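## Task

Put both grey steel power modules on the same top next to the arms, and put both espresso tampers with black handles on the same top (the two pairs may use different tops). All four must remain upright in their present orientation with their full base resting on the top. Every other object has to finish resting directly on the top it occupies now. Nothing may enter the slot in any weight's upper face. A result held in place only by a robot does not count. Release everything and move the arms away at the end.

## Robot and tools

ROBOTS. Four identical i2rt Big YAM arms, named arm1, arm2, arm3 and arm4. Each has six revolute joints, a two-finger gripper and a wrist camera. The hand can reach roughly 1.0 m out from the joint 1 axis. With joints 1 and 6 at zero and the hand level and pointing forward, the wrist camera rides on top of the hand looking toward the fingertips. Joints move at different speeds, so the hand may sweep a wide arc between postures. Arms do not wait for one another.

JOINTS (all absolute targets, radians; gripper in metres; the value after ± is the tolerance for counting a joint as arrived):
- joint1_rad: -2.879 to 2.879, ±0.045. Rotates the arm about its base; positive is counter-clockwise seen from above; zero points the arm the way its base faces.
- joint2_rad: 0 to 3.141, ±0.14. Shoulder; zero has the upper arm pointing back, about level; increasing lifts it up and then forward.
- joint3_rad: 0 to 3.019, ±0.09. Elbow; zero folds the forearm onto the upper arm; increasing opens it.
- joint4_rad: -1.692 to 1.57, ±0.055. Hand pitch; positive tilts fingers up.
- joint5_rad: -1.57 to 1.57, ±0.03. Sideways hand swing; positive toward the arm's right.
- joint6_rad: -2.094 to 2.094, ±0.035. Hand roll; positive is clockwise viewed from behind the hand.
- gripper_m: 0 to 0.093, ±0.003. Fingertip separation. Grip force tops out near 50 to 62 N per pad, lower on some grippers.

TOOLS.
execute_actions: argument actions is a list holding exactly one action or nothing. The action is an object keyed by arm name; under each arm goes "joints", an object mapping joint names above to absolute targets. One action can command any subset of arms and joints; all start together and may finish at different moments. An empty list just returns state and pictures. Optional cameras lists which images to return: arm1_cam_wrist, arm2_cam_wrist, arm3_cam_wrist, arm4_cam_wrist, room_a, room_b, or all (omitted or null means all, [] means none). Any unknown key, camera or out-of-range number rejects the whole call and nothing moves. A joint or arm left out of an action may still be pushing toward an earlier target.
wait: seconds, 0 to 10. Commands nothing; returns the same kind of result as an empty action.
zoom_image: camera plus region [x0, y0, x1, y1] in pixels of that camera's latest full image, origin top-left, at most 504 by 504.
finished_scene: scene, the number of the scene being ended. It is final; the result tells whether the goal was met and gives the next task if any.

RESULTS. Each result gives every robot's state, with joint_positions, and images in the order named on the pictures line. joint_status reports how each commanded motion ended: off_target (stopped short and may still push), contact_stop or time_out (target dropped, joint holds where it stopped), not_followed (a self/inter-arm clearance check blocked that arm's targets; the gripper part still runs; the arm may retry those targets on later actions until given passing ones or the path clears), limit_stop_at_motor_heat. A "joint command not followed" line, often with a cause line, marks blocked arms. on_its_own lists joints acting without a command in this call; "held at" is the held target, not the position. After time_out a joint may keep a target up to 0.375, 0.375, 0.113, 0.225, 0.075 and 0.3 rad (joints 1 to 6) away and keep pushing; sending its reported position relaxes it. A target very near the current position may produce no motion. A joint carrying a load sags. A stop in one call cancels the later motion, wait and finished_scene calls in that same reply.

FRAMES AND CAMERAS. One scene frame for everything, origin on the floor, +z up. The hand point is midway between fingertips; hand z runs along the fingers, hand y is the opening direction. Base poses are not printed. room_a and room_b are fixed room cameras (pinhole with radial distortion, 896x504); wrist cameras are fisheye, 616x616. Calibration is given per camera as K, distortion and T_world_to_cam (metres) in OpenCV convention; real poses may be off by a few degrees and millimetres, and wrist-camera poses inherit joint reading errors. Results list cameras whose numbers changed.

CAUTIONS. The arms do not stop on contact and can push hard. A hard squeeze between two robots fails and ends the run; a hard collision may too. The clearance check may react late and ignores fingers, gripper housings and wrist cameras. Objects touching robots do not count as robot contact. Never knock items off the work area or onto the floor. Keep everything out of the weights' top slots. Avoid drops, slips, slams and hard shoves. Loose objects may occasionally get nudged by an outside push. Motors heat while holding loads: MOTOR HOT appears from 85 °C; at 100 °C the arm goes limp and falls (OVER-TEMPERATURE FAULT) until cooled; afterwards resend targets. Some heat persists between scenes. At the end open the grippers and move the arms clear of the objects.

Each tool is called after "Call:" by a JSON object that holds its "op" and its "data", one argument or row to a line.

## Session

Call:
{"op": "execute_actions", "data": {
  "actions": []
}}

Scene clock: 0.00 s.
arm1.joint_positions: joint1_rad=-0.206 joint2_rad=+0.434 joint3_rad=+1.628 joint4_rad=-1.300 joint5_rad=+0.292 joint6_rad=-0.094 gripper_m=+0.094
arm1.joint_status: not commanded
arm1.hand: x=-1.4766 y=+0.6032 z=+1.5038 quat_wxyz=(-0.531, +0.519, -0.532, -0.407) (m; scene frame)
arm2.joint_positions: joint1_rad=+0.329 joint2_rad=+0.523 joint3_rad=+1.571 joint4_rad=-1.488 joint5_rad=-0.281 joint6_rad=+0.606 gripper_m=+0.095
arm2.joint_status: not commanded
arm2.hand: x=-0.3578 y=+0.5963 z=+1.3683 quat_wxyz=(+0.281, +0.828, -0.146, -0.462) (m; scene frame)
arm3.joint_positions: joint1_rad=+0.002 joint2_rad=+0.442 joint3_rad=+1.642 joint4_rad=-1.489 joint5_rad=-0.233 joint6_rad=+0.151 gripper_m=+0.094
arm3.joint_status: not commanded
arm3.hand: x=+0.2888 y=-0.6344 z=+1.4029 quat_wxyz=(-0.597, -0.092, -0.794, -0.067) (m; scene frame)
arm4.joint_positions: joint1_rad=-0.640 joint2_rad=+0.405 joint3_rad=+1.345 joint4_rad=-1.333 joint5_rad=-0.116 joint6_rad=+0.373 gripper_m=+0.094
arm4.joint_status: not commanded
arm4.hand: x=+1.5193 y=-0.6710 z=+1.3464 quat_wxyz=(-0.452, -0.722, -0.407, +0.330) (m; scene frame)
pictures: arm1_cam_wrist, arm2_cam_wrist, arm3_cam_wrist, arm4_cam_wrist, room_a, room_b
Images, in order (width x height): arm1_cam_wrist 616x616, arm2_cam_wrist 616x616, arm3_cam_wrist 616x616, arm4_cam_wrist 616x616, room_a 896x504, room_b 896x504.

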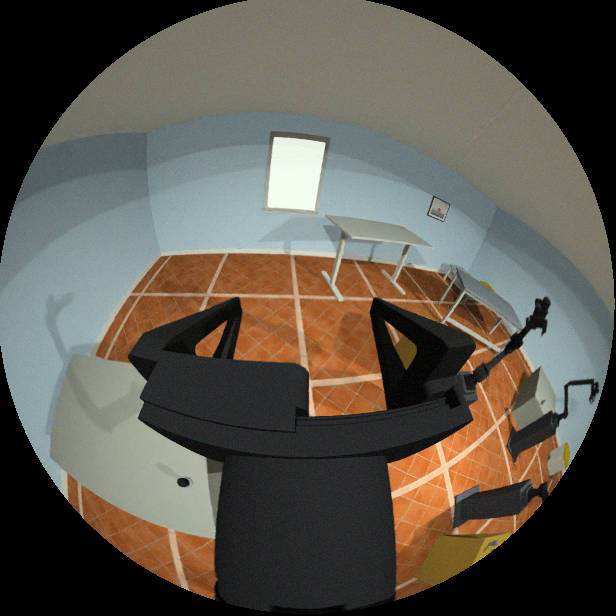

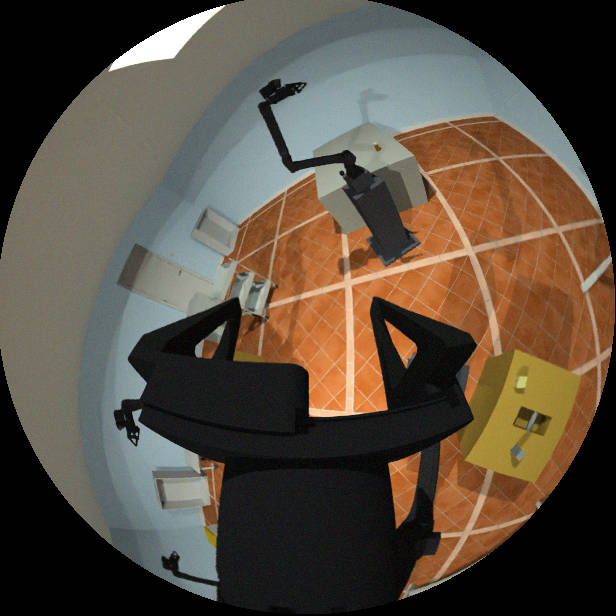

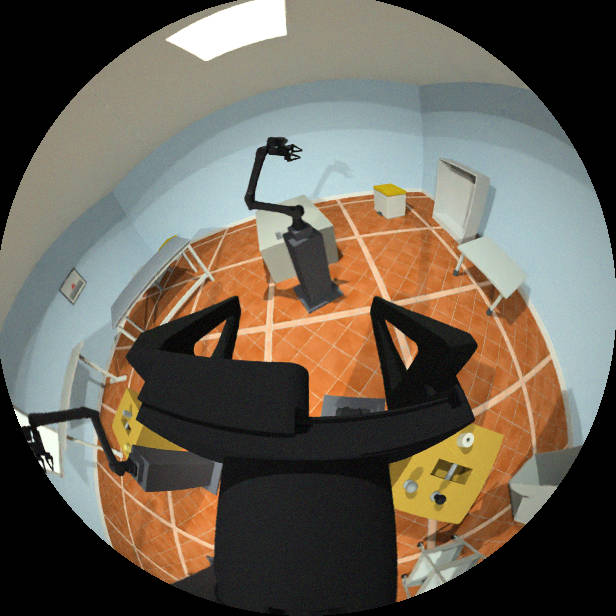

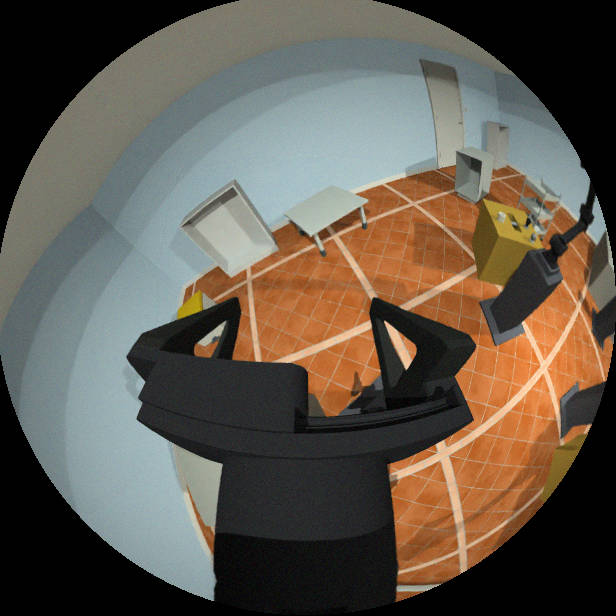

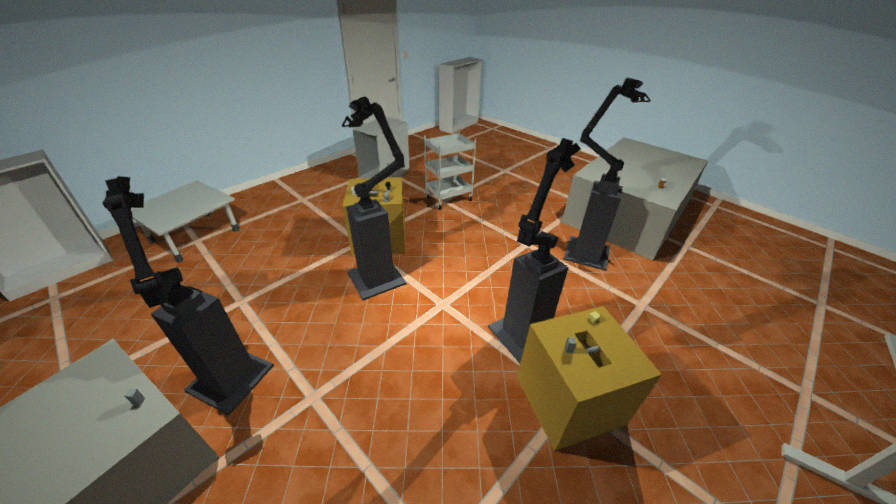

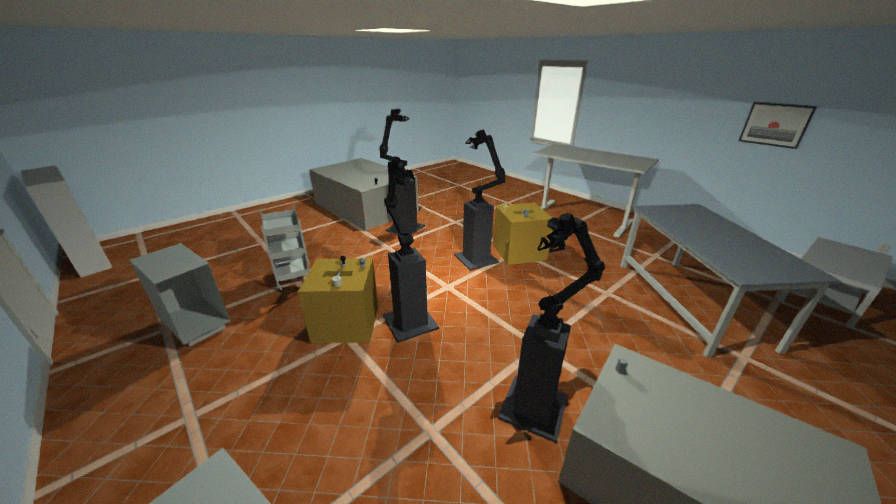

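Call:
{"op": "zoom_image", "data": {
  "camera": "room_a",
  "region": [500, 140, 720, 400]
}}

Call:
{"op": "zoom_image", "data": {
  "camera": "arm3_cam_wrist",
  "region": [380, 410, 520, 530]
}}

Call:
{"op": "zoom_image", "data": {
  "camera": "room_a",
  "region": [60, 340, 220, 460]
}}

Call:
{"op": "execute_actions", "data": {
  "actions": [
    {"arm1":{"joints":{"joint1_rad":0,"joint2_rad":1.57,"joint3_rad":1.57,"joint4_rad":0,"joint5_rad":0,"joint6_rad":0}},"arm2":{"joints":{"joint1_rad":0,"joint2_rad":1.57,"joint3_rad":1.57,"joint4_rad":-1.5,"joint5_rad":0,"joint6_rad":0}},"arm3":{"joints":{"joint1_rad":0,"joint2_rad":1.57,"joint3_rad":0.8,"joint4_rad":0,"joint5_rad":0,"joint6_rad":0}},"arm4":{"joints":{"joint1_rad":0,"joint2_rad":0.8,"joint3_rad":1.57,"joint4_rad":0,"joint5_rad":0,"joint6_rad":0}}}
  ],
  "cameras": ["room_a"]
}}

Region (500, 140, 720, 400) of room_a's 896x504 image, scaled by 1.938, with more detail than that image has; it fills the left 426 columns of this view, and the rest is white.

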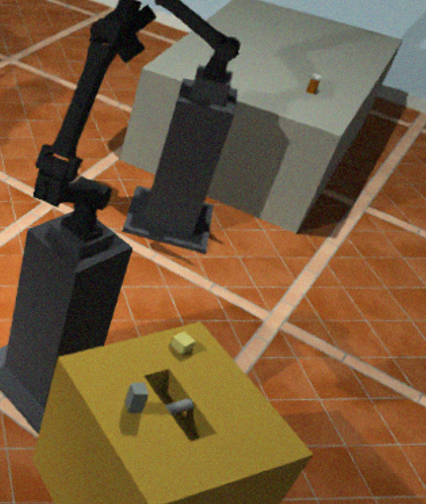

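Region (380, 410, 520, 530) of arm3_cam_wrist's 616x616 image, scaled by 3.600, with more detail than that image has; it fills the top 432 rows of this view, and the rest is white.

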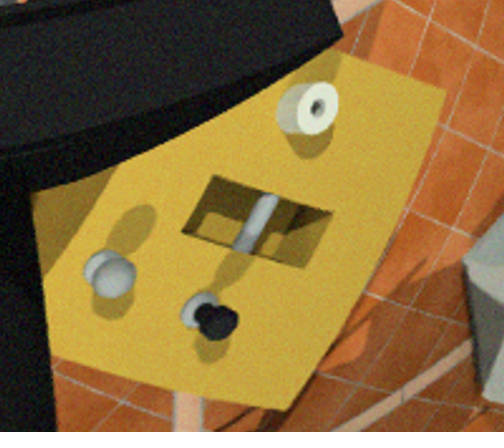

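Region (60, 340, 220, 460) of room_a's 896x504 image, scaled by 3.150, with more detail than that image has; it fills the top 378 rows of this view, and the rest is white.

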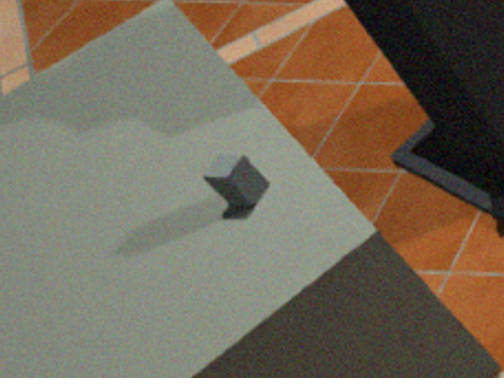

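Scene clock: 2.90 s.
arm1.joint_positions: joint1_rad=-0.009 joint2_rad=+1.568 joint3_rad=+1.548 joint4_rad=-0.019 joint5_rad=+0.004 joint6_rad=-0.017 gripper_m=+0.094
arm1.joint_status: all done
arm1.hand: x=-1.7566 y=+1.1861 z=+1.3154 quat_wxyz=(-0.403, +0.591, -0.412, -0.564) (m; scene frame)
arm2.joint_positions: joint1_rad=+0.008 joint2_rad=+1.567 joint3_rad=+1.550 joint4_rad=-1.493 joint5_rad=-0.004 joint6_rad=+0.009 gripper_m=+0.095
arm2.joint_status: all done
arm2.hand: x=-0.6962 y=+0.7786 z=+1.0210 quat_wxyz=(-0.010, +0.991, -0.130, -0.031) (m; scene frame)
arm3.joint_positions: joint1_rad=+0.002 joint2_rad=+1.560 joint3_rad=+0.794 joint4_rad=-0.028 joint5_rad=-0.004 joint6_rad=+0.012 gripper_m=+0.094
arm3.joint_status: all done
arm3.hand: x=+0.7203 y=-0.7805 z=+0.8307 quat_wxyz=(-0.376, -0.121, -0.918, +0.040) (m; scene frame)
arm4.joint_positions: joint1_rad=-0.011 joint2_rad=+0.794 joint3_rad=+1.548 joint4_rad=-0.014 joint5_rad=+0.000 joint6_rad=+0.008 gripper_m=+0.094
arm4.joint_status: all done
arm4.hand: x=+1.6346 y=-0.7628 z=+1.6660 quat_wxyz=(-0.762, -0.226, -0.330, +0.509) (m; scene frame)
pictures: room_a
Images, in order (width x height): room_a 896x504.

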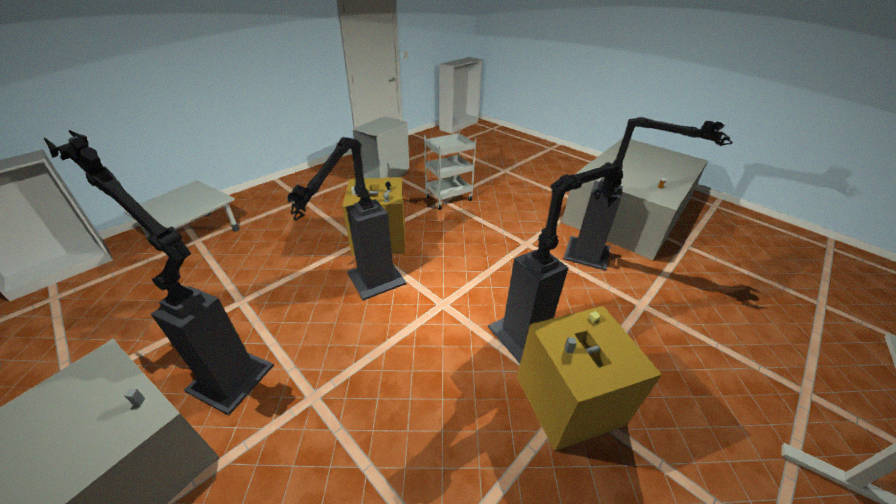

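Call:
{"op": "execute_actions", "data": {
  "actions": [
    {"arm1":{"joints":{"joint1_rad":1.57}},"arm2":{"joints":{"joint1_rad":-1.57}},"arm3":{"joints":{"joint1_rad":-1.57}},"arm4":{"joints":{"joint1_rad":1.57}}}
  ]
}}

Scene clock: 5.13 s.
arm1.joint_positions: joint1_rad=+1.577 joint2_rad=+1.569 joint3_rad=+1.548 joint4_rad=-0.019 joint5_rad=-0.001 joint6_rad=-0.015 gripper_m=+0.094
arm1.joint_status: all done
arm1.hand: x=-2.1854 y=+0.2594 z=+1.3192 quat_wxyz=(+0.119, +0.706, +0.135, -0.685) (m; scene frame)
arm2.joint_positions: joint1_rad=-1.574 joint2_rad=+1.567 joint3_rad=+1.550 joint4_rad=-1.493 joint5_rad=-0.001 joint6_rad=+0.007 gripper_m=+0.095
arm2.joint_status: all done
arm2.hand: x=-0.0997 y=+1.1264 z=+1.0268 quat_wxyz=(-0.029, +0.605, -0.795, -0.025) (m; scene frame)
arm3.joint_positions: joint1_rad=-1.576 joint2_rad=+1.560 joint3_rad=+0.794 joint4_rad=-0.022 joint5_rad=+0.000 joint6_rad=+0.010 gripper_m=+0.094
arm3.joint_status: all done
arm3.hand: x=+0.0673 y=-1.1665 z=+0.8293 quat_wxyz=(-0.232, -0.735, -0.562, +0.299) (m; scene frame)
arm4.joint_positions: joint1_rad=+1.558 joint2_rad=+0.794 joint3_rad=+1.548 joint4_rad=-0.014 joint5_rad=+0.000 joint6_rad=+0.007 gripper_m=+0.094
arm4.joint_status: all done
arm4.hand: x=+1.7816 y=-0.4180 z=+1.6643 quat_wxyz=(-0.898, +0.079, -0.395, -0.176) (m; scene frame)
pictures: arm1_cam_wrist, arm2_cam_wrist, arm3_cam_wrist, arm4_cam_wrist, room_a, room_b
camera_calibration (this result's frames):
arm1_cam_wrist: T_world_to_cam=[[-0.352011, 0.935761, 0.0209918, -1.04083], [0.563894, 0.229917, -0.793197, 2.22441], [-0.747069, -0.267377, -0.608603, -0.636196], [0, 0, 0, 1]] pos_world=[-2.096, 0.292434, 1.39906]
arm2_cam_wrist: T_world_to_cam=[[0.962468, -0.271333, -0.0058053, 0.411107], [-0.228008, -0.820018, 0.524961, 0.365316], [-0.147199, -0.503934, -0.851107, 1.55091], [0, 0, 0, 1]] pos_world=[-0.0840888, 1.19267, 1.1306]
arm3_cam_wrist: T_world_to_cam=[[-0.96027, 0.279053, 0.00343387, 0.38578], [0.274815, 0.947682, -0.162404, 1.22586], [-0.0485735, -0.155008, -0.986718, 0.760139], [0, 0, 0, 1]] pos_world=[0.0704917, -1.15155, 0.947802]
arm4_cam_wrist: T_world_to_cam=[[0.386464, -0.922303, -0.00127436, -1.0708], [0.123523, 0.0531278, -0.990919, 1.46162], [0.913995, 0.382797, 0.134457, -1.56704], [0, 0, 0, 1]] pos_world=[1.66555, -0.465396, 1.65768]
Images, in order (width x height): arm1_cam_wrist 616x616, arm2_cam_wrist 616x616, arm3_cam_wrist 616x616, arm4_cam_wrist 616x616, room_a 896x504, room_b 896x504.

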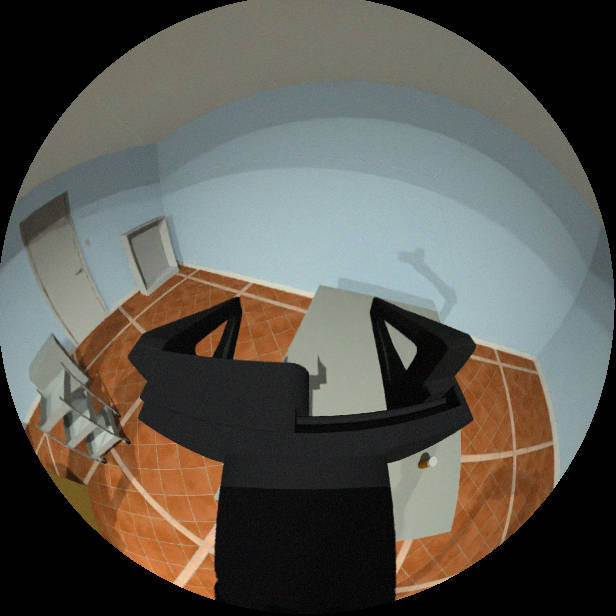

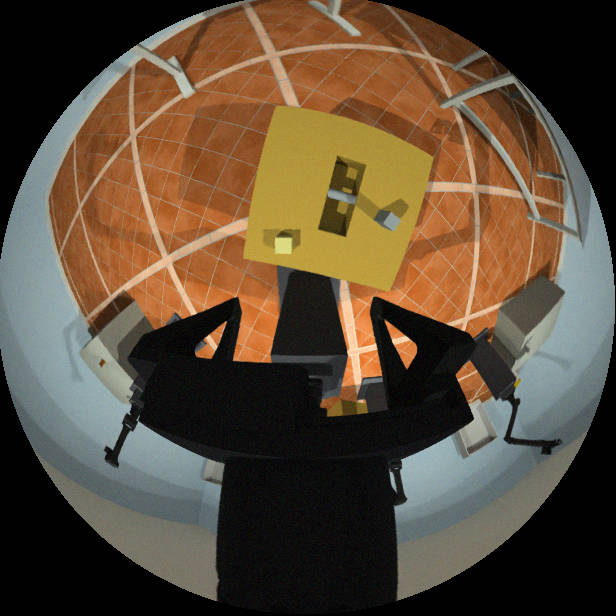

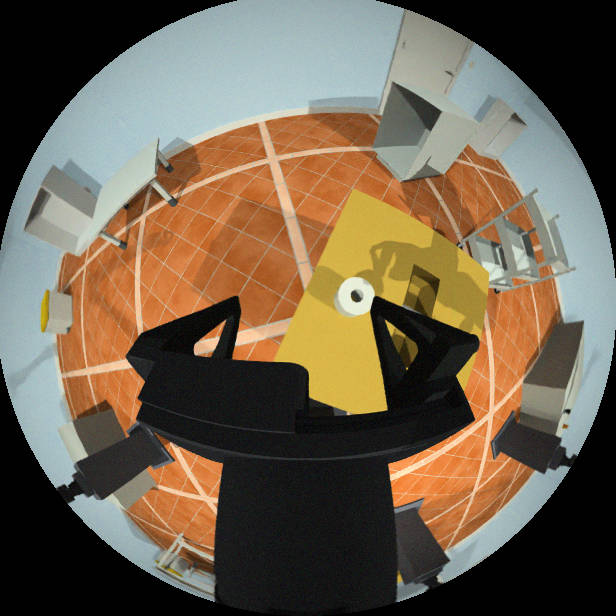

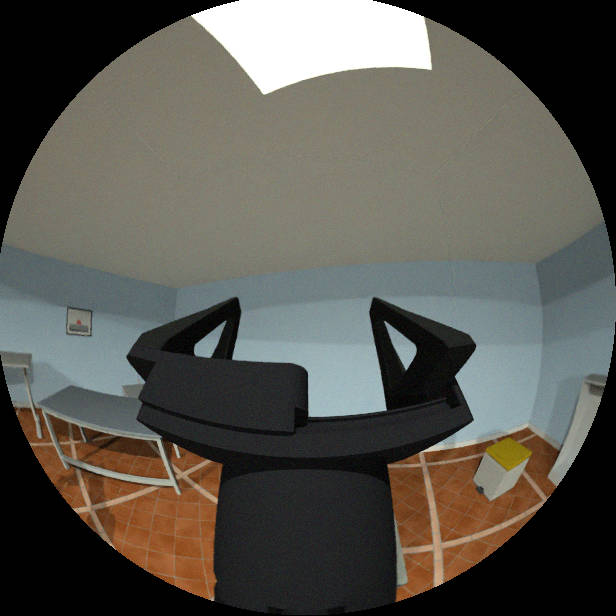

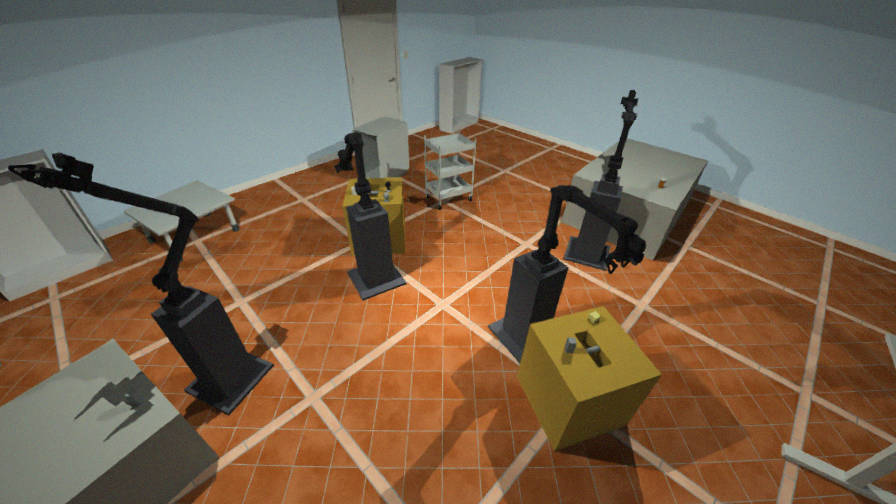

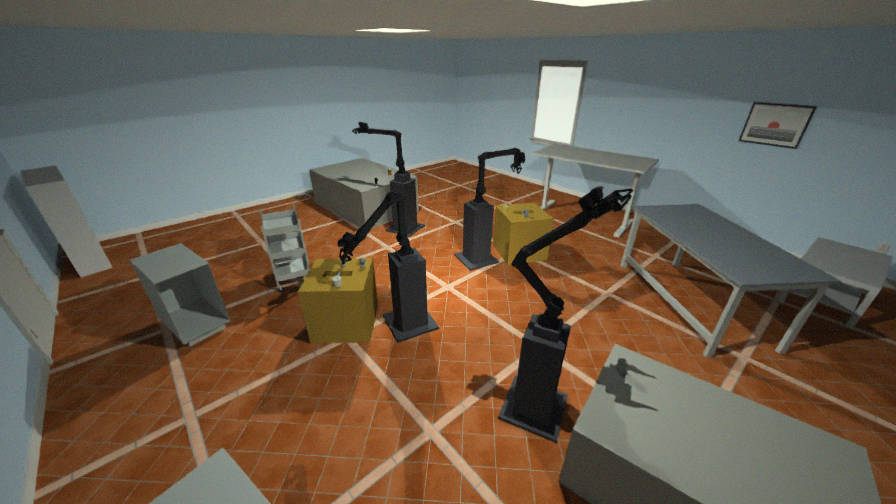

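Call:
{"op": "execute_actions", "data": {
  "actions": [
    {"arm1":{"joints":{"joint1_rad":1.47,"joint2_rad":1.79,"joint3_rad":1.09,"joint4_rad":-0.87}},"arm2":{"joints":{"joint1_rad":-1.955,"joint2_rad":2.04,"joint3_rad":1.39,"joint4_rad":-0.92}},"arm4":{"joints":{"joint1_rad":1.75,"joint2_rad":1.757,"joint3_rad":1.05,"joint4_rad":-0.86}}}
  ],
  "cameras": ["arm1_cam_wrist","arm2_cam_wrist","arm4_cam_wrist"]
}}

Scene clock: 12.73 s.
arm1.joint_positions: joint1_rad=+1.459 joint2_rad=+1.781 joint3_rad=+1.062 joint4_rad=-0.856 joint5_rad=-0.001 joint6_rad=-0.015 gripper_m=+0.094
arm1.joint_status: all done
arm1.hand: x=-1.9581 y=+0.4021 z=+0.8151 quat_wxyz=(+0.000, +0.992, +0.129, -0.001) (m; scene frame)
arm2.joint_positions: joint1_rad=-1.960 joint2_rad=+2.058 joint3_rad=+1.365 joint4_rad=-0.930 joint5_rad=+0.000 joint6_rad=+0.007 gripper_m=+0.095
arm2.joint_status: all done
arm2.hand: x=+0.1009 y=+1.0932 z=+0.7128 quat_wxyz=(+0.019, +0.442, -0.897, +0.005) (m; scene frame)
arm3.joint_positions: joint1_rad=-1.576 joint2_rad=+1.560 joint3_rad=+0.794 joint4_rad=-0.022 joint5_rad=+0.000 joint6_rad=+0.010 gripper_m=+0.094
arm3.joint_status: not commanded
arm3.hand: x=+0.0673 y=-1.1665 z=+0.8293 quat_wxyz=(-0.232, -0.735, -0.562, +0.299) (m; scene frame)
arm4.joint_positions: joint1_rad=+1.741 joint2_rad=+1.733 joint3_rad=+1.018 joint4_rad=-0.851 joint5_rad=+0.000 joint6_rad=+0.007 gripper_m=+0.094
arm4.joint_status: all done
arm4.hand: x=+1.9112 y=-0.2880 z=+0.7857 quat_wxyz=(-0.004, +0.275, -0.961, +0.003) (m; scene frame)
pictures: arm1_cam_wrist, arm2_cam_wrist, arm4_cam_wrist
camera_calibration (this result's frames):
arm1_cam_wrist: T_world_to_cam=[[-0.260227, 0.965546, 0.00157635, -0.900241], [0.786377, 0.210991, 0.580599, 0.987075], [0.560262, 0.152327, -0.814188, 1.82368], [0, 0, 0, 1]] pos_world=[-2.03222, 0.383164, 0.913148]
arm2_cam_wrist: T_world_to_cam=[[0.7898, -0.613292, -0.00947655, 0.601053], [-0.476886, -0.623705, 0.619332, 0.291881], [-0.385742, -0.484629, -0.785072, 1.2523], [0, 0, 0, 1]] pos_world=[0.147548, 1.15757, 0.808071]
arm4_cam_wrist: T_world_to_cam=[[0.521713, -0.853106, 0.00510835, -1.24562], [-0.704579, -0.427491, 0.566409, 0.78875], [-0.481023, -0.299102, -0.824108, 1.60582], [0, 0, 0, 1]] pos_world=[1.97803, -0.245158, 0.882974]
Images, in order (width x height): arm1_cam_wrist 616x616, arm2_cam_wrist 616x616, arm4_cam_wrist 616x616.

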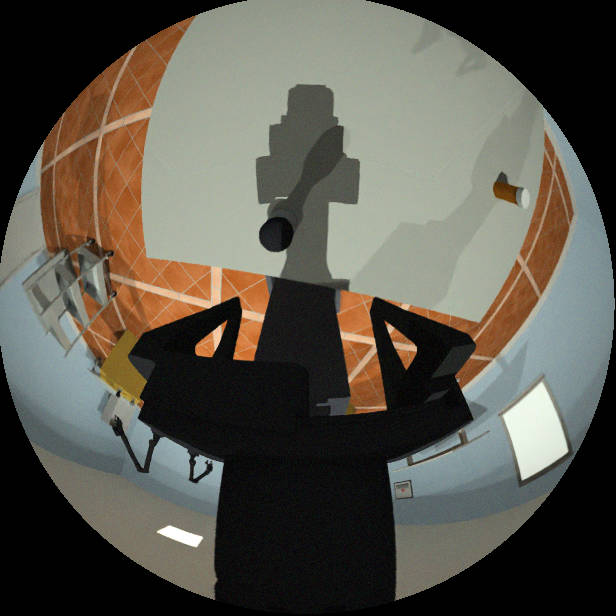

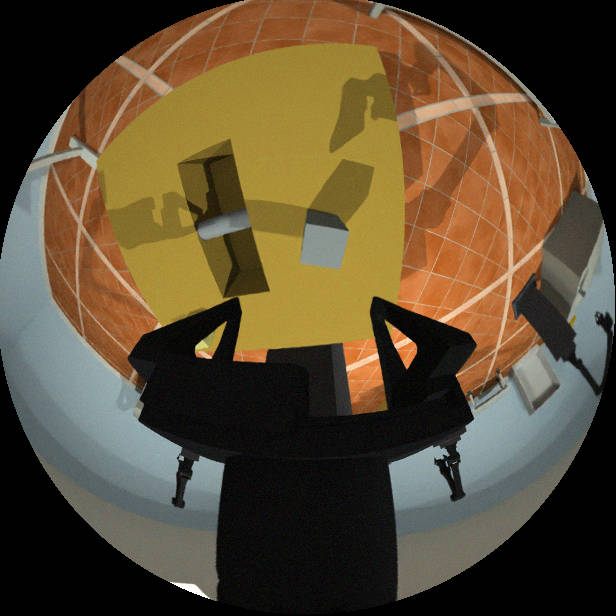

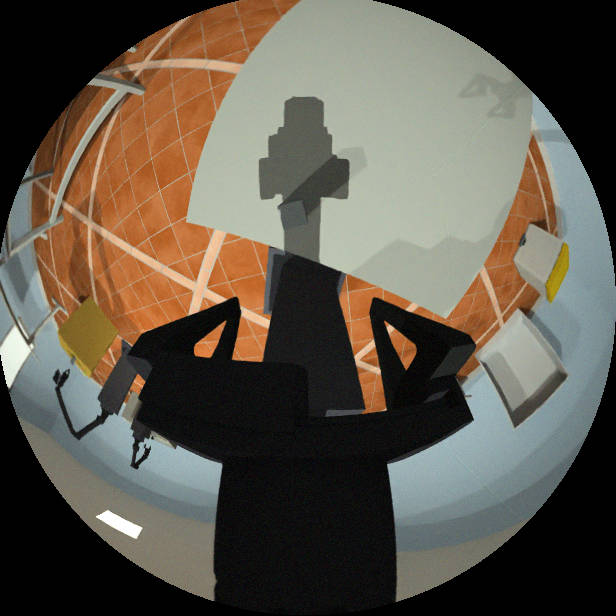

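Call:
{"op": "execute_actions", "data": {
  "actions": [
    {"arm1":{"joints":{"joint1_rad":1.54,"joint2_rad":2.05,"joint3_rad":1.0,"joint4_rad":-0.52}},"arm2":{"joints":{"joint1_rad":-1.975,"joint2_rad":2.225,"joint3_rad":1.345,"joint4_rad":-0.64}},"arm4":{"joints":{"joint1_rad":1.80,"joint2_rad":2.15,"joint3_rad":1.07,"joint4_rad":-0.484}}}
  ],
  "cameras": ["arm1_cam_wrist","arm2_cam_wrist","arm4_cam_wrist"]
}}

Scene clock: 15.90 s.
arm1.joint_positions: joint1_rad=+1.544 joint2_rad=+2.056 joint3_rad=+0.989 joint4_rad=-0.534 joint5_rad=-0.001 joint6_rad=-0.015 gripper_m=+0.094
arm1.joint_status: all done
arm1.hand: x=-1.9313 y=+0.3709 z=+0.6796 quat_wxyz=(-0.002, +0.985, +0.171, +0.011) (m; scene frame)
arm2.joint_positions: joint1_rad=-1.963 joint2_rad=+2.226 joint3_rad=+1.331 joint4_rad=-0.650 joint5_rad=+0.000 joint6_rad=+0.007 gripper_m=+0.095
arm2.joint_status: all done
arm2.hand: x=+0.1093 y=+1.1026 z=+0.6146 quat_wxyz=(-0.016, +0.440, -0.898, -0.013) (m; scene frame)
arm3.joint_positions: joint1_rad=-1.576 joint2_rad=+1.560 joint3_rad=+0.794 joint4_rad=-0.022 joint5_rad=+0.000 joint6_rad=+0.010 gripper_m=+0.094
arm3.joint_status: not commanded
arm3.hand: x=+0.0673 y=-1.1665 z=+0.8293 quat_wxyz=(-0.232, -0.735, -0.562, +0.299) (m; scene frame)
arm4.joint_positions: joint1_rad=+1.796 joint2_rad=+2.153 joint3_rad=+1.045 joint4_rad=-0.494 joint5_rad=+0.000 joint6_rad=+0.007 gripper_m=+0.094
arm4.joint_status: all done
arm4.hand: x=+1.9072 y=-0.2631 z=+0.6103 quat_wxyz=(+0.013, +0.302, -0.953, +0.009) (m; scene frame)
pictures: arm1_cam_wrist, arm2_cam_wrist, arm4_cam_wrist
camera_calibration (this result's frames):
arm1_cam_wrist: T_world_to_cam=[[-0.340995, 0.940064, 0.00165606, -1.00943], [0.751943, 0.271698, 0.600635, 0.948631], [0.564185, 0.206058, -0.799522, 1.6808], [0, 0, 0, 1]] pos_world=[-2.00581, 0.344841, 0.775727]
arm2_cam_wrist: T_world_to_cam=[[0.787748, -0.615909, -0.0104199, 0.602903], [-0.507196, -0.658118, 0.556447, 0.442476], [-0.349578, -0.433055, -0.830818, 1.15032], [0, 0, 0, 1]] pos_world=[0.151613, 1.16069, 0.715773]
arm4_cam_wrist: T_world_to_cam=[[0.567668, -0.823238, 0.00571203, -1.30155], [-0.663375, -0.453303, 0.595357, 0.792885], [-0.487531, -0.341754, -0.803441, 1.45536], [0, 0, 0, 1]] pos_world=[1.97436, -0.214691, 0.704683]
Images, in order (width x height): arm1_cam_wrist 616x616, arm2_cam_wrist 616x616, arm4_cam_wrist 616x616.

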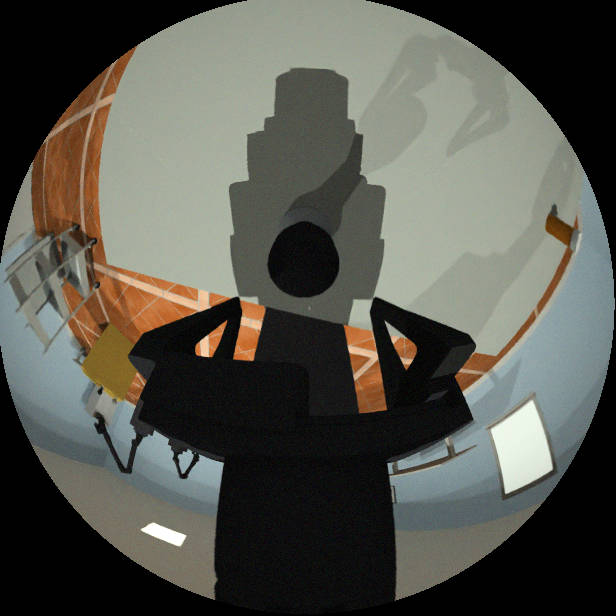

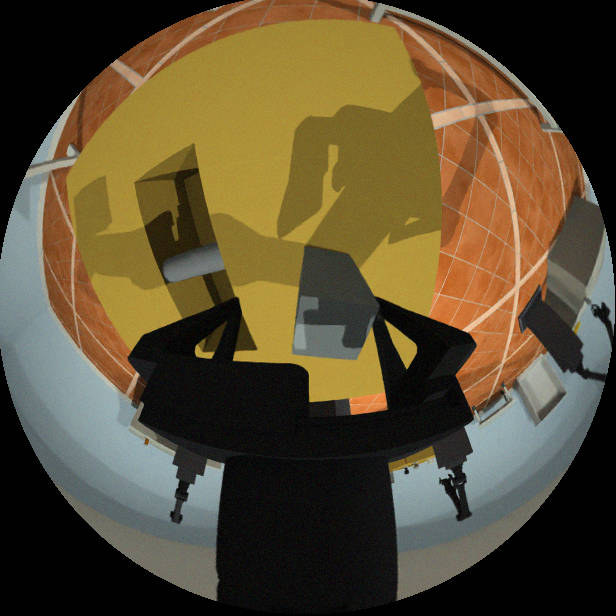

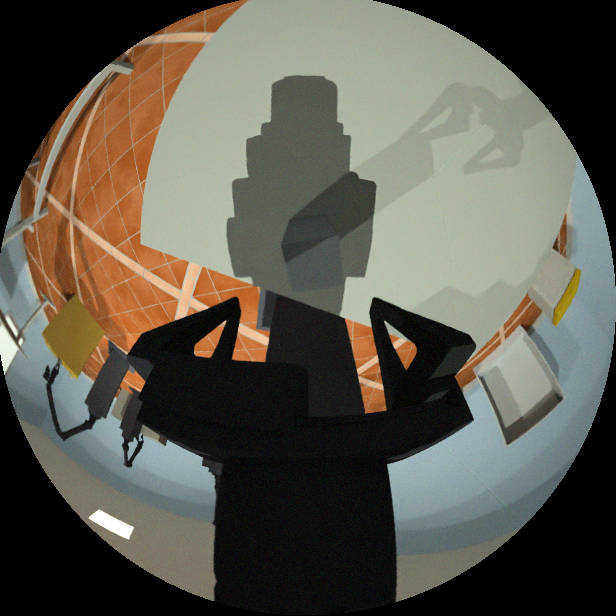

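Call:
{"op": "execute_actions", "data": {
  "actions": [
    {"arm1":{"joints":{"joint2_rad":2.175,"joint3_rad":1.08,"joint4_rad":-0.445}},"arm2":{"joints":{"joint1_rad":-2.01,"gripper_m":0.0}},"arm4":{"joints":{"joint1_rad":1.78,"joint2_rad":2.334,"joint3_rad":1.146,"joint4_rad":-0.346}}}
  ],
  "cameras": ["arm1_cam_wrist","arm2_cam_wrist","arm4_cam_wrist"]
}}

Scene clock: 18.07 s.
arm1.joint_positions: joint1_rad=+1.544 joint2_rad=+2.157 joint3_rad=+1.074 joint4_rad=-0.454 joint5_rad=-0.001 joint6_rad=-0.015 gripper_m=+0.094
arm1.joint_status: all done
arm1.hand: x=-1.9692 y=+0.3580 z=+0.6515 quat_wxyz=(+0.003, +0.985, +0.171, -0.020) (m; scene frame)
arm2.joint_positions: joint1_rad=-2.006 joint2_rad=+2.226 joint3_rad=+1.331 joint4_rad=-0.649 joint5_rad=-0.002 joint6_rad=+0.007 gripper_m=+0.041
arm2.joint_status: gripper_m off_target (ended at +0.041, target +0.000); the others done
arm2.hand: x=+0.1276 y=+1.0881 z=+0.6144 quat_wxyz=(-0.015, +0.421, -0.907, -0.013) (m; scene frame)
arm3.joint_positions: joint1_rad=-1.576 joint2_rad=+1.560 joint3_rad=+0.794 joint4_rad=-0.022 joint5_rad=+0.000 joint6_rad=+0.010 gripper_m=+0.094
arm3.joint_status: not commanded
arm3.hand: x=+0.0673 y=-1.1665 z=+0.8293 quat_wxyz=(-0.232, -0.735, -0.562, +0.299) (m; scene frame)
arm4.joint_positions: joint1_rad=+1.794 joint2_rad=+2.328 joint3_rad=+1.140 joint4_rad=-0.353 joint5_rad=+0.000 joint6_rad=+0.007 gripper_m=+0.094
arm4.joint_status: all done
arm4.hand: x=+1.9337 y=-0.2457 z=+0.5474 quat_wxyz=(-0.016, +0.301, -0.953, -0.001) (m; scene frame)
pictures: arm1_cam_wrist, arm2_cam_wrist, arm4_cam_wrist
camera_calibration (this result's frames):
arm1_cam_wrist: T_world_to_cam=[[-0.340893, 0.940098, 0.0029445, -1.01085], [0.786797, 0.283586, 0.548206, 1.09597], [0.514532, 0.189196, -0.836338, 1.61462], [0, 0, 0, 1]] pos_world=[-2.03767, 0.334019, 0.752527]
arm2_cam_wrist: T_world_to_cam=[[0.760992, -0.648642, -0.0124635, 0.619878], [-0.53369, -0.636821, 0.556447, 0.422538], [-0.368872, -0.4168, -0.830789, 1.13503], [0, 0, 0, 1]] pos_world=[0.172462, 1.14424, 0.715573]
arm4_cam_wrist: T_world_to_cam=[[0.566592, -0.823985, 0.0047037, -1.2995], [-0.692188, -0.472853, 0.54524, 0.934108], [-0.447045, -0.312184, -0.838267, 1.37179], [0, 0, 0, 1]] pos_world=[1.99612, -0.200821, 0.646725]
Images, in order (width x height): arm1_cam_wrist 616x616, arm2_cam_wrist 616x616, arm4_cam_wrist 616x616.

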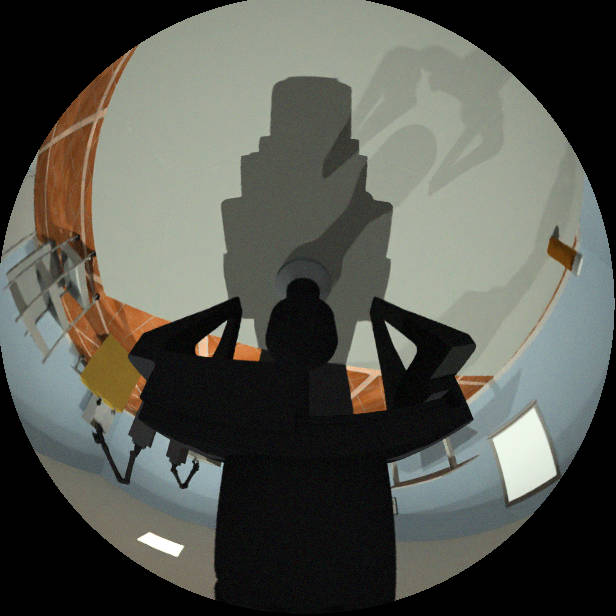

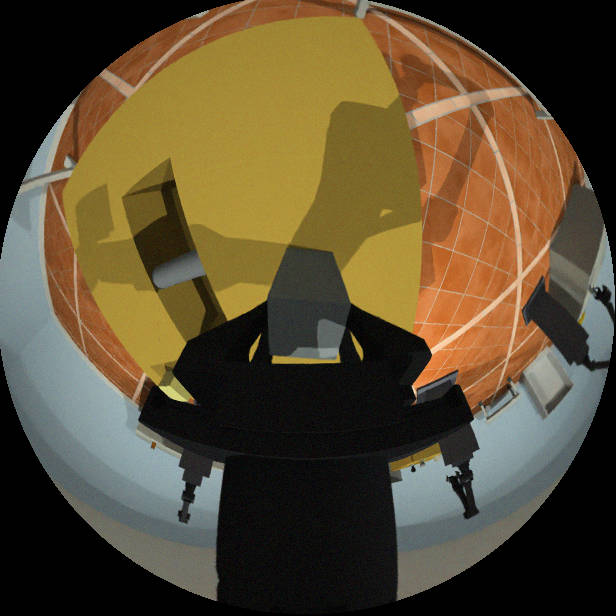

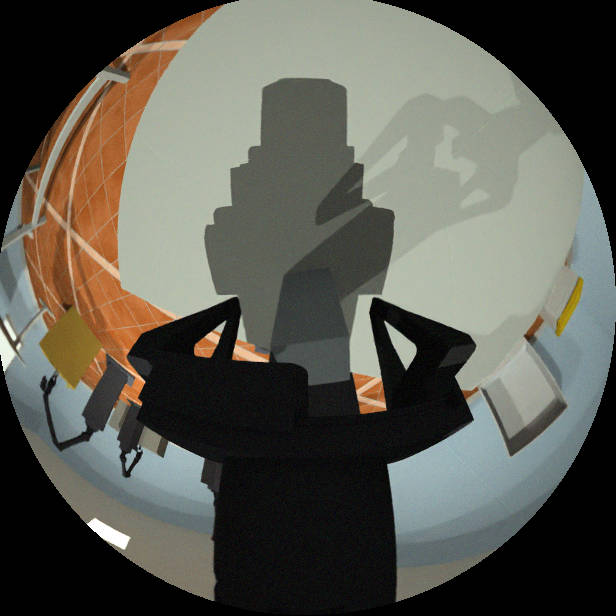

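Call:
{"op": "execute_actions", "data": {
  "actions": [
    {"arm1":{"joints":{"gripper_m":0}},"arm2":{"joints":{"joint2_rad":1.57,"joint3_rad":1.59,"joint4_rad":-1.56}},"arm4":{"joints":{"joint2_rad":2.29,"joint4_rad":-0.40}},"arm3":{"joints":{"joint1_rad":2.14,"joint2_rad":1.934,"joint3_rad":1.27,"joint4_rad":0.377}}}
  ],
  "cameras": []
}}

Call:
{"op": "execute_actions", "data": {
  "actions": [
    {"arm1":{"joints":{"joint2_rad":1.57,"joint3_rad":1.59,"joint4_rad":-1.55}},"arm2":{"joints":{"joint1_rad":2.15,"joint6_rad":1.57}},"arm4":{"joints":{"gripper_m":0}}}
  ],
  "cameras": ["arm3_cam_wrist","room_b"]
}}

Scene clock: 22.43 s.
arm1.joint_positions: joint1_rad=+1.544 joint2_rad=+2.157 joint3_rad=+1.074 joint4_rad=-0.454 joint5_rad=-0.002 joint6_rad=-0.015 gripper_m=+0.044
arm1.joint_status: gripper_m off_target (ended at +0.044, target +0.000)
arm1.hand: x=-1.9692 y=+0.3577 z=+0.6515 quat_wxyz=(+0.004, +0.985, +0.170, -0.020) (m; scene frame)
arm2.joint_positions: joint1_rad=-2.006 joint2_rad=+1.571 joint3_rad=+1.573 joint4_rad=-1.552 joint5_rad=-0.002 joint6_rad=+0.007 gripper_m=+0.041
arm2.joint_status: all done
arm2.hand: x=+0.0792 y=+1.0241 z=+1.0316 quat_wxyz=(-0.012, +0.421, -0.907, -0.012) (m; scene frame)
arm3.joint_positions: joint1_rad=+2.144 joint2_rad=+1.937 joint3_rad=+1.254 joint4_rad=+0.355 joint5_rad=-0.001 joint6_rad=+0.010 gripper_m=+0.094
arm3.joint_status: all done
arm3.hand: x=-0.0346 y=+0.0616 z=+0.9062 quat_wxyz=(-0.340, +0.656, -0.477, -0.476) (m; scene frame)
arm4.joint_positions: joint1_rad=+1.794 joint2_rad=+2.309 joint3_rad=+1.140 joint4_rad=-0.391 joint5_rad=+0.000 joint6_rad=+0.007 gripper_m=+0.094
arm4.joint_status: all done
arm4.hand: x=+1.9318 y=-0.2469 z=+0.5562 quat_wxyz=(-0.007, +0.301, -0.954, +0.002) (m; scene frame)
pictures: none
No camera images: the call's "cameras" was empty. Leave "cameras" out to get every camera's image.

Scene clock: 25.57 s.
arm1.joint_positions: joint1_rad=+1.544 joint2_rad=+1.595 joint3_rad=+1.564 joint4_rad=-1.537 joint5_rad=-0.002 joint6_rad=-0.015 gripper_m=+0.044
arm1.joint_status: all done
arm1.hand: x=-1.9722 y=+0.3564 z=+1.0761 quat_wxyz=(+0.002, +0.985, +0.170, -0.005) (m; scene frame)
arm2.joint_positions: joint1_rad=+2.155 joint2_rad=+1.571 joint3_rad=+1.573 joint4_rad=-1.552 joint5_rad=-0.001 joint6_rad=+1.560 gripper_m=+0.041
arm2.joint_status: all done
arm2.hand: x=-0.0746 y=+0.2060 z=+1.0189 quat_wxyz=(+0.002, +0.986, +0.167, +0.004) (m; scene frame)
arm3.joint_positions: joint1_rad=+2.144 joint2_rad=+1.937 joint3_rad=+1.254 joint4_rad=+0.355 joint5_rad=-0.001 joint6_rad=+0.010 gripper_m=+0.094
arm3.joint_status: not commanded
arm3.hand: x=-0.0346 y=+0.0616 z=+0.9062 quat_wxyz=(-0.340, +0.656, -0.477, -0.476) (m; scene frame)
arm4.joint_positions: joint1_rad=+1.793 joint2_rad=+2.309 joint3_rad=+1.140 joint4_rad=-0.392 joint5_rad=+0.000 joint6_rad=+0.006 gripper_m=+0.041
arm4.joint_status: gripper_m off_target (ended at +0.041, target +0.000)
arm4.hand: x=+1.9319 y=-0.2474 z=+0.5562 quat_wxyz=(-0.007, +0.301, -0.954, +0.002) (m; scene frame)
pictures: arm3_cam_wrist, room_b
camera_calibration (this result's frames):
arm3_cam_wrist: T_world_to_cam=[[0.955624, 0.294447, -0.00911805, 0.0216433], [0.231822, -0.770754, -0.593462, 0.597411], [-0.181771, 0.565013, -0.804811, 0.807639], [0, 0, 0, 1]] pos_world=[-0.012371, -0.00224177, 1.00473]
Images, in order (width x height): arm3_cam_wrist 616x616, room_b 896x504.

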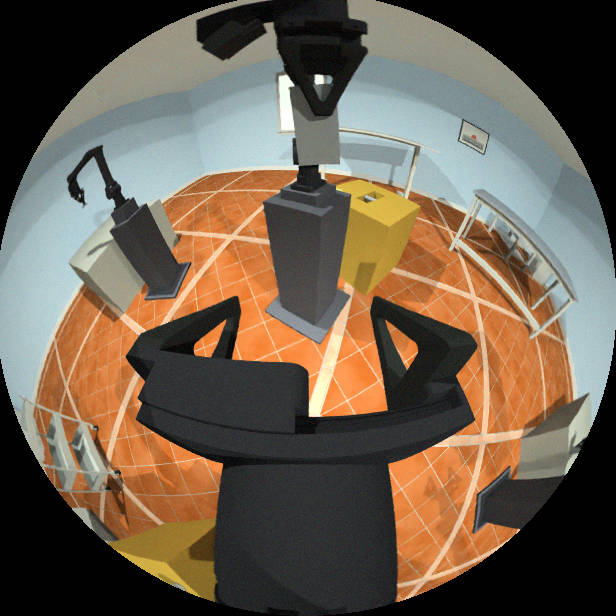

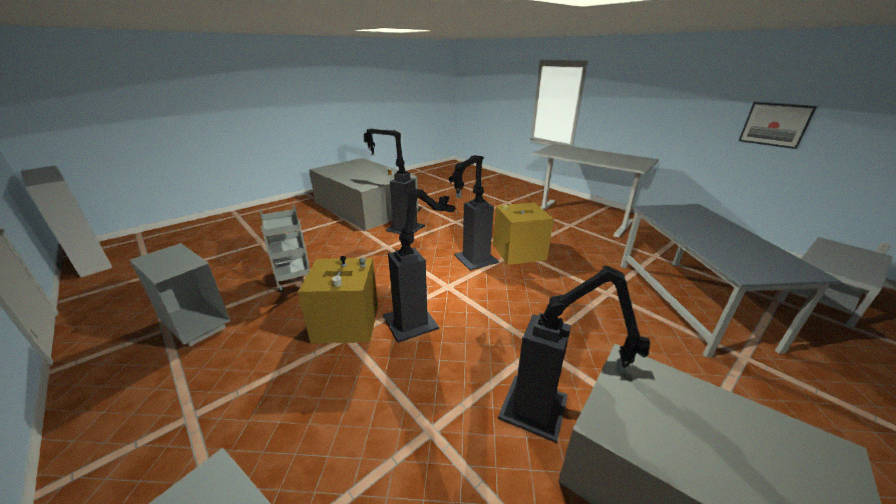

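Call:
{"op": "execute_actions", "data": {
  "actions": [
    {"arm1":{"joints":{"joint1_rad":-1.82,"joint6_rad":1.57}},"arm3":{"joints":{"joint1_rad":2.125,"joint2_rad":2.187,"joint3_rad":1.835,"joint4_rad":0.085}},"arm4":{"joints":{"joint2_rad":1.57,"joint3_rad":1.59,"joint4_rad":-1.57}}}
  ],
  "cameras": ["arm3_cam_wrist","arm2_cam_wrist"]
}}

Scene clock: 29.07 s.
arm1.joint_positions: joint1_rad=-1.827 joint2_rad=+1.595 joint3_rad=+1.564 joint4_rad=-1.537 joint5_rad=+0.003 joint6_rad=+1.553 gripper_m=+0.044
arm1.joint_status: all done
arm1.hand: x=-1.0371 y=+0.5578 z=+1.0696 quat_wxyz=(+0.000, -0.665, -0.747, +0.003) (m; scene frame)
arm2.joint_positions: joint1_rad=+2.155 joint2_rad=+1.571 joint3_rad=+1.573 joint4_rad=-1.552 joint5_rad=-0.001 joint6_rad=+1.560 gripper_m=+0.041
arm2.joint_status: not commanded
arm2.hand: x=-0.0746 y=+0.2060 z=+1.0189 quat_wxyz=(+0.002, +0.986, +0.167, +0.004) (m; scene frame)
arm3.joint_positions: joint1_rad=+2.131 joint2_rad=+2.185 joint3_rad=+1.792 joint4_rad=+0.098 joint5_rad=-0.001 joint6_rad=+0.010 gripper_m=+0.094
arm3.joint_status: all done
arm3.hand: x=-0.0655 y=+0.1919 z=+0.9505 quat_wxyz=(-0.351, +0.645, -0.475, -0.485) (m; scene frame)
arm4.joint_positions: joint1_rad=+1.793 joint2_rad=+1.576 joint3_rad=+1.587 joint4_rad=-1.561 joint5_rad=+0.000 joint6_rad=+0.006 gripper_m=+0.041
arm4.joint_status: all done
arm4.hand: x=+1.9292 y=-0.2440 z=+1.0558 quat_wxyz=(-0.012, +0.301, -0.954, +0.001) (m; scene frame)
pictures: arm2_cam_wrist, arm3_cam_wrist
camera_calibration (this result's frames):
arm2_cam_wrist: T_world_to_cam=[[-0.324115, 0.945992, -0.00693912, -0.208443], [0.759875, 0.264703, 0.593736, -0.599413], [0.563507, 0.187166, -0.80463, 0.947315], [0, 0, 0, 1]] pos_world=[-0.145899, 0.178547, 1.11668]
arm3_cam_wrist: T_world_to_cam=[[0.959464, 0.281654, -0.00999401, 0.0167206], [0.21508, -0.754673, -0.619846, 0.752208], [-0.182124, 0.592571, -0.78466, 0.739573], [0, 0, 0, 1]] pos_world=[-0.0431337, 0.124712, 1.04673]
Images, in order (width x height): arm2_cam_wrist 616x616, arm3_cam_wrist 616x616.

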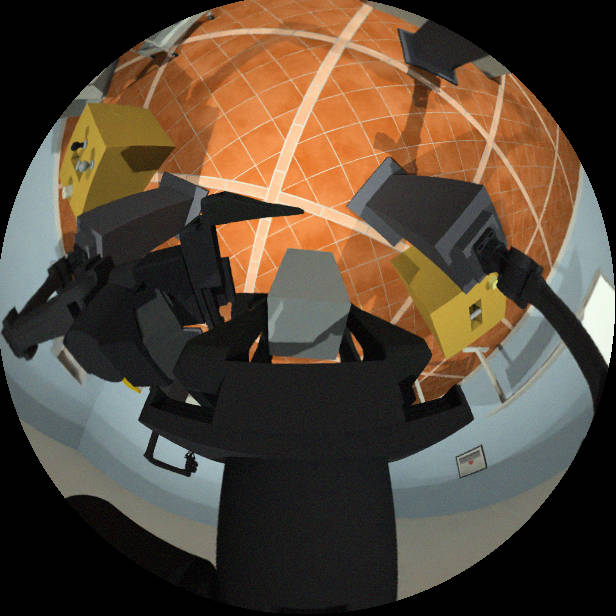

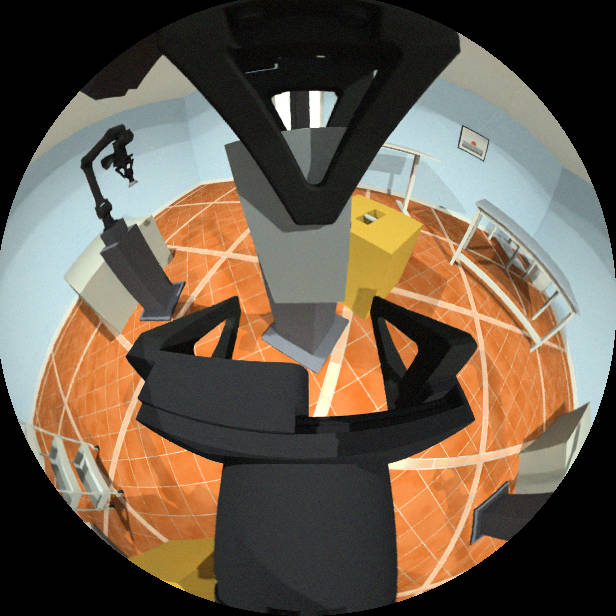

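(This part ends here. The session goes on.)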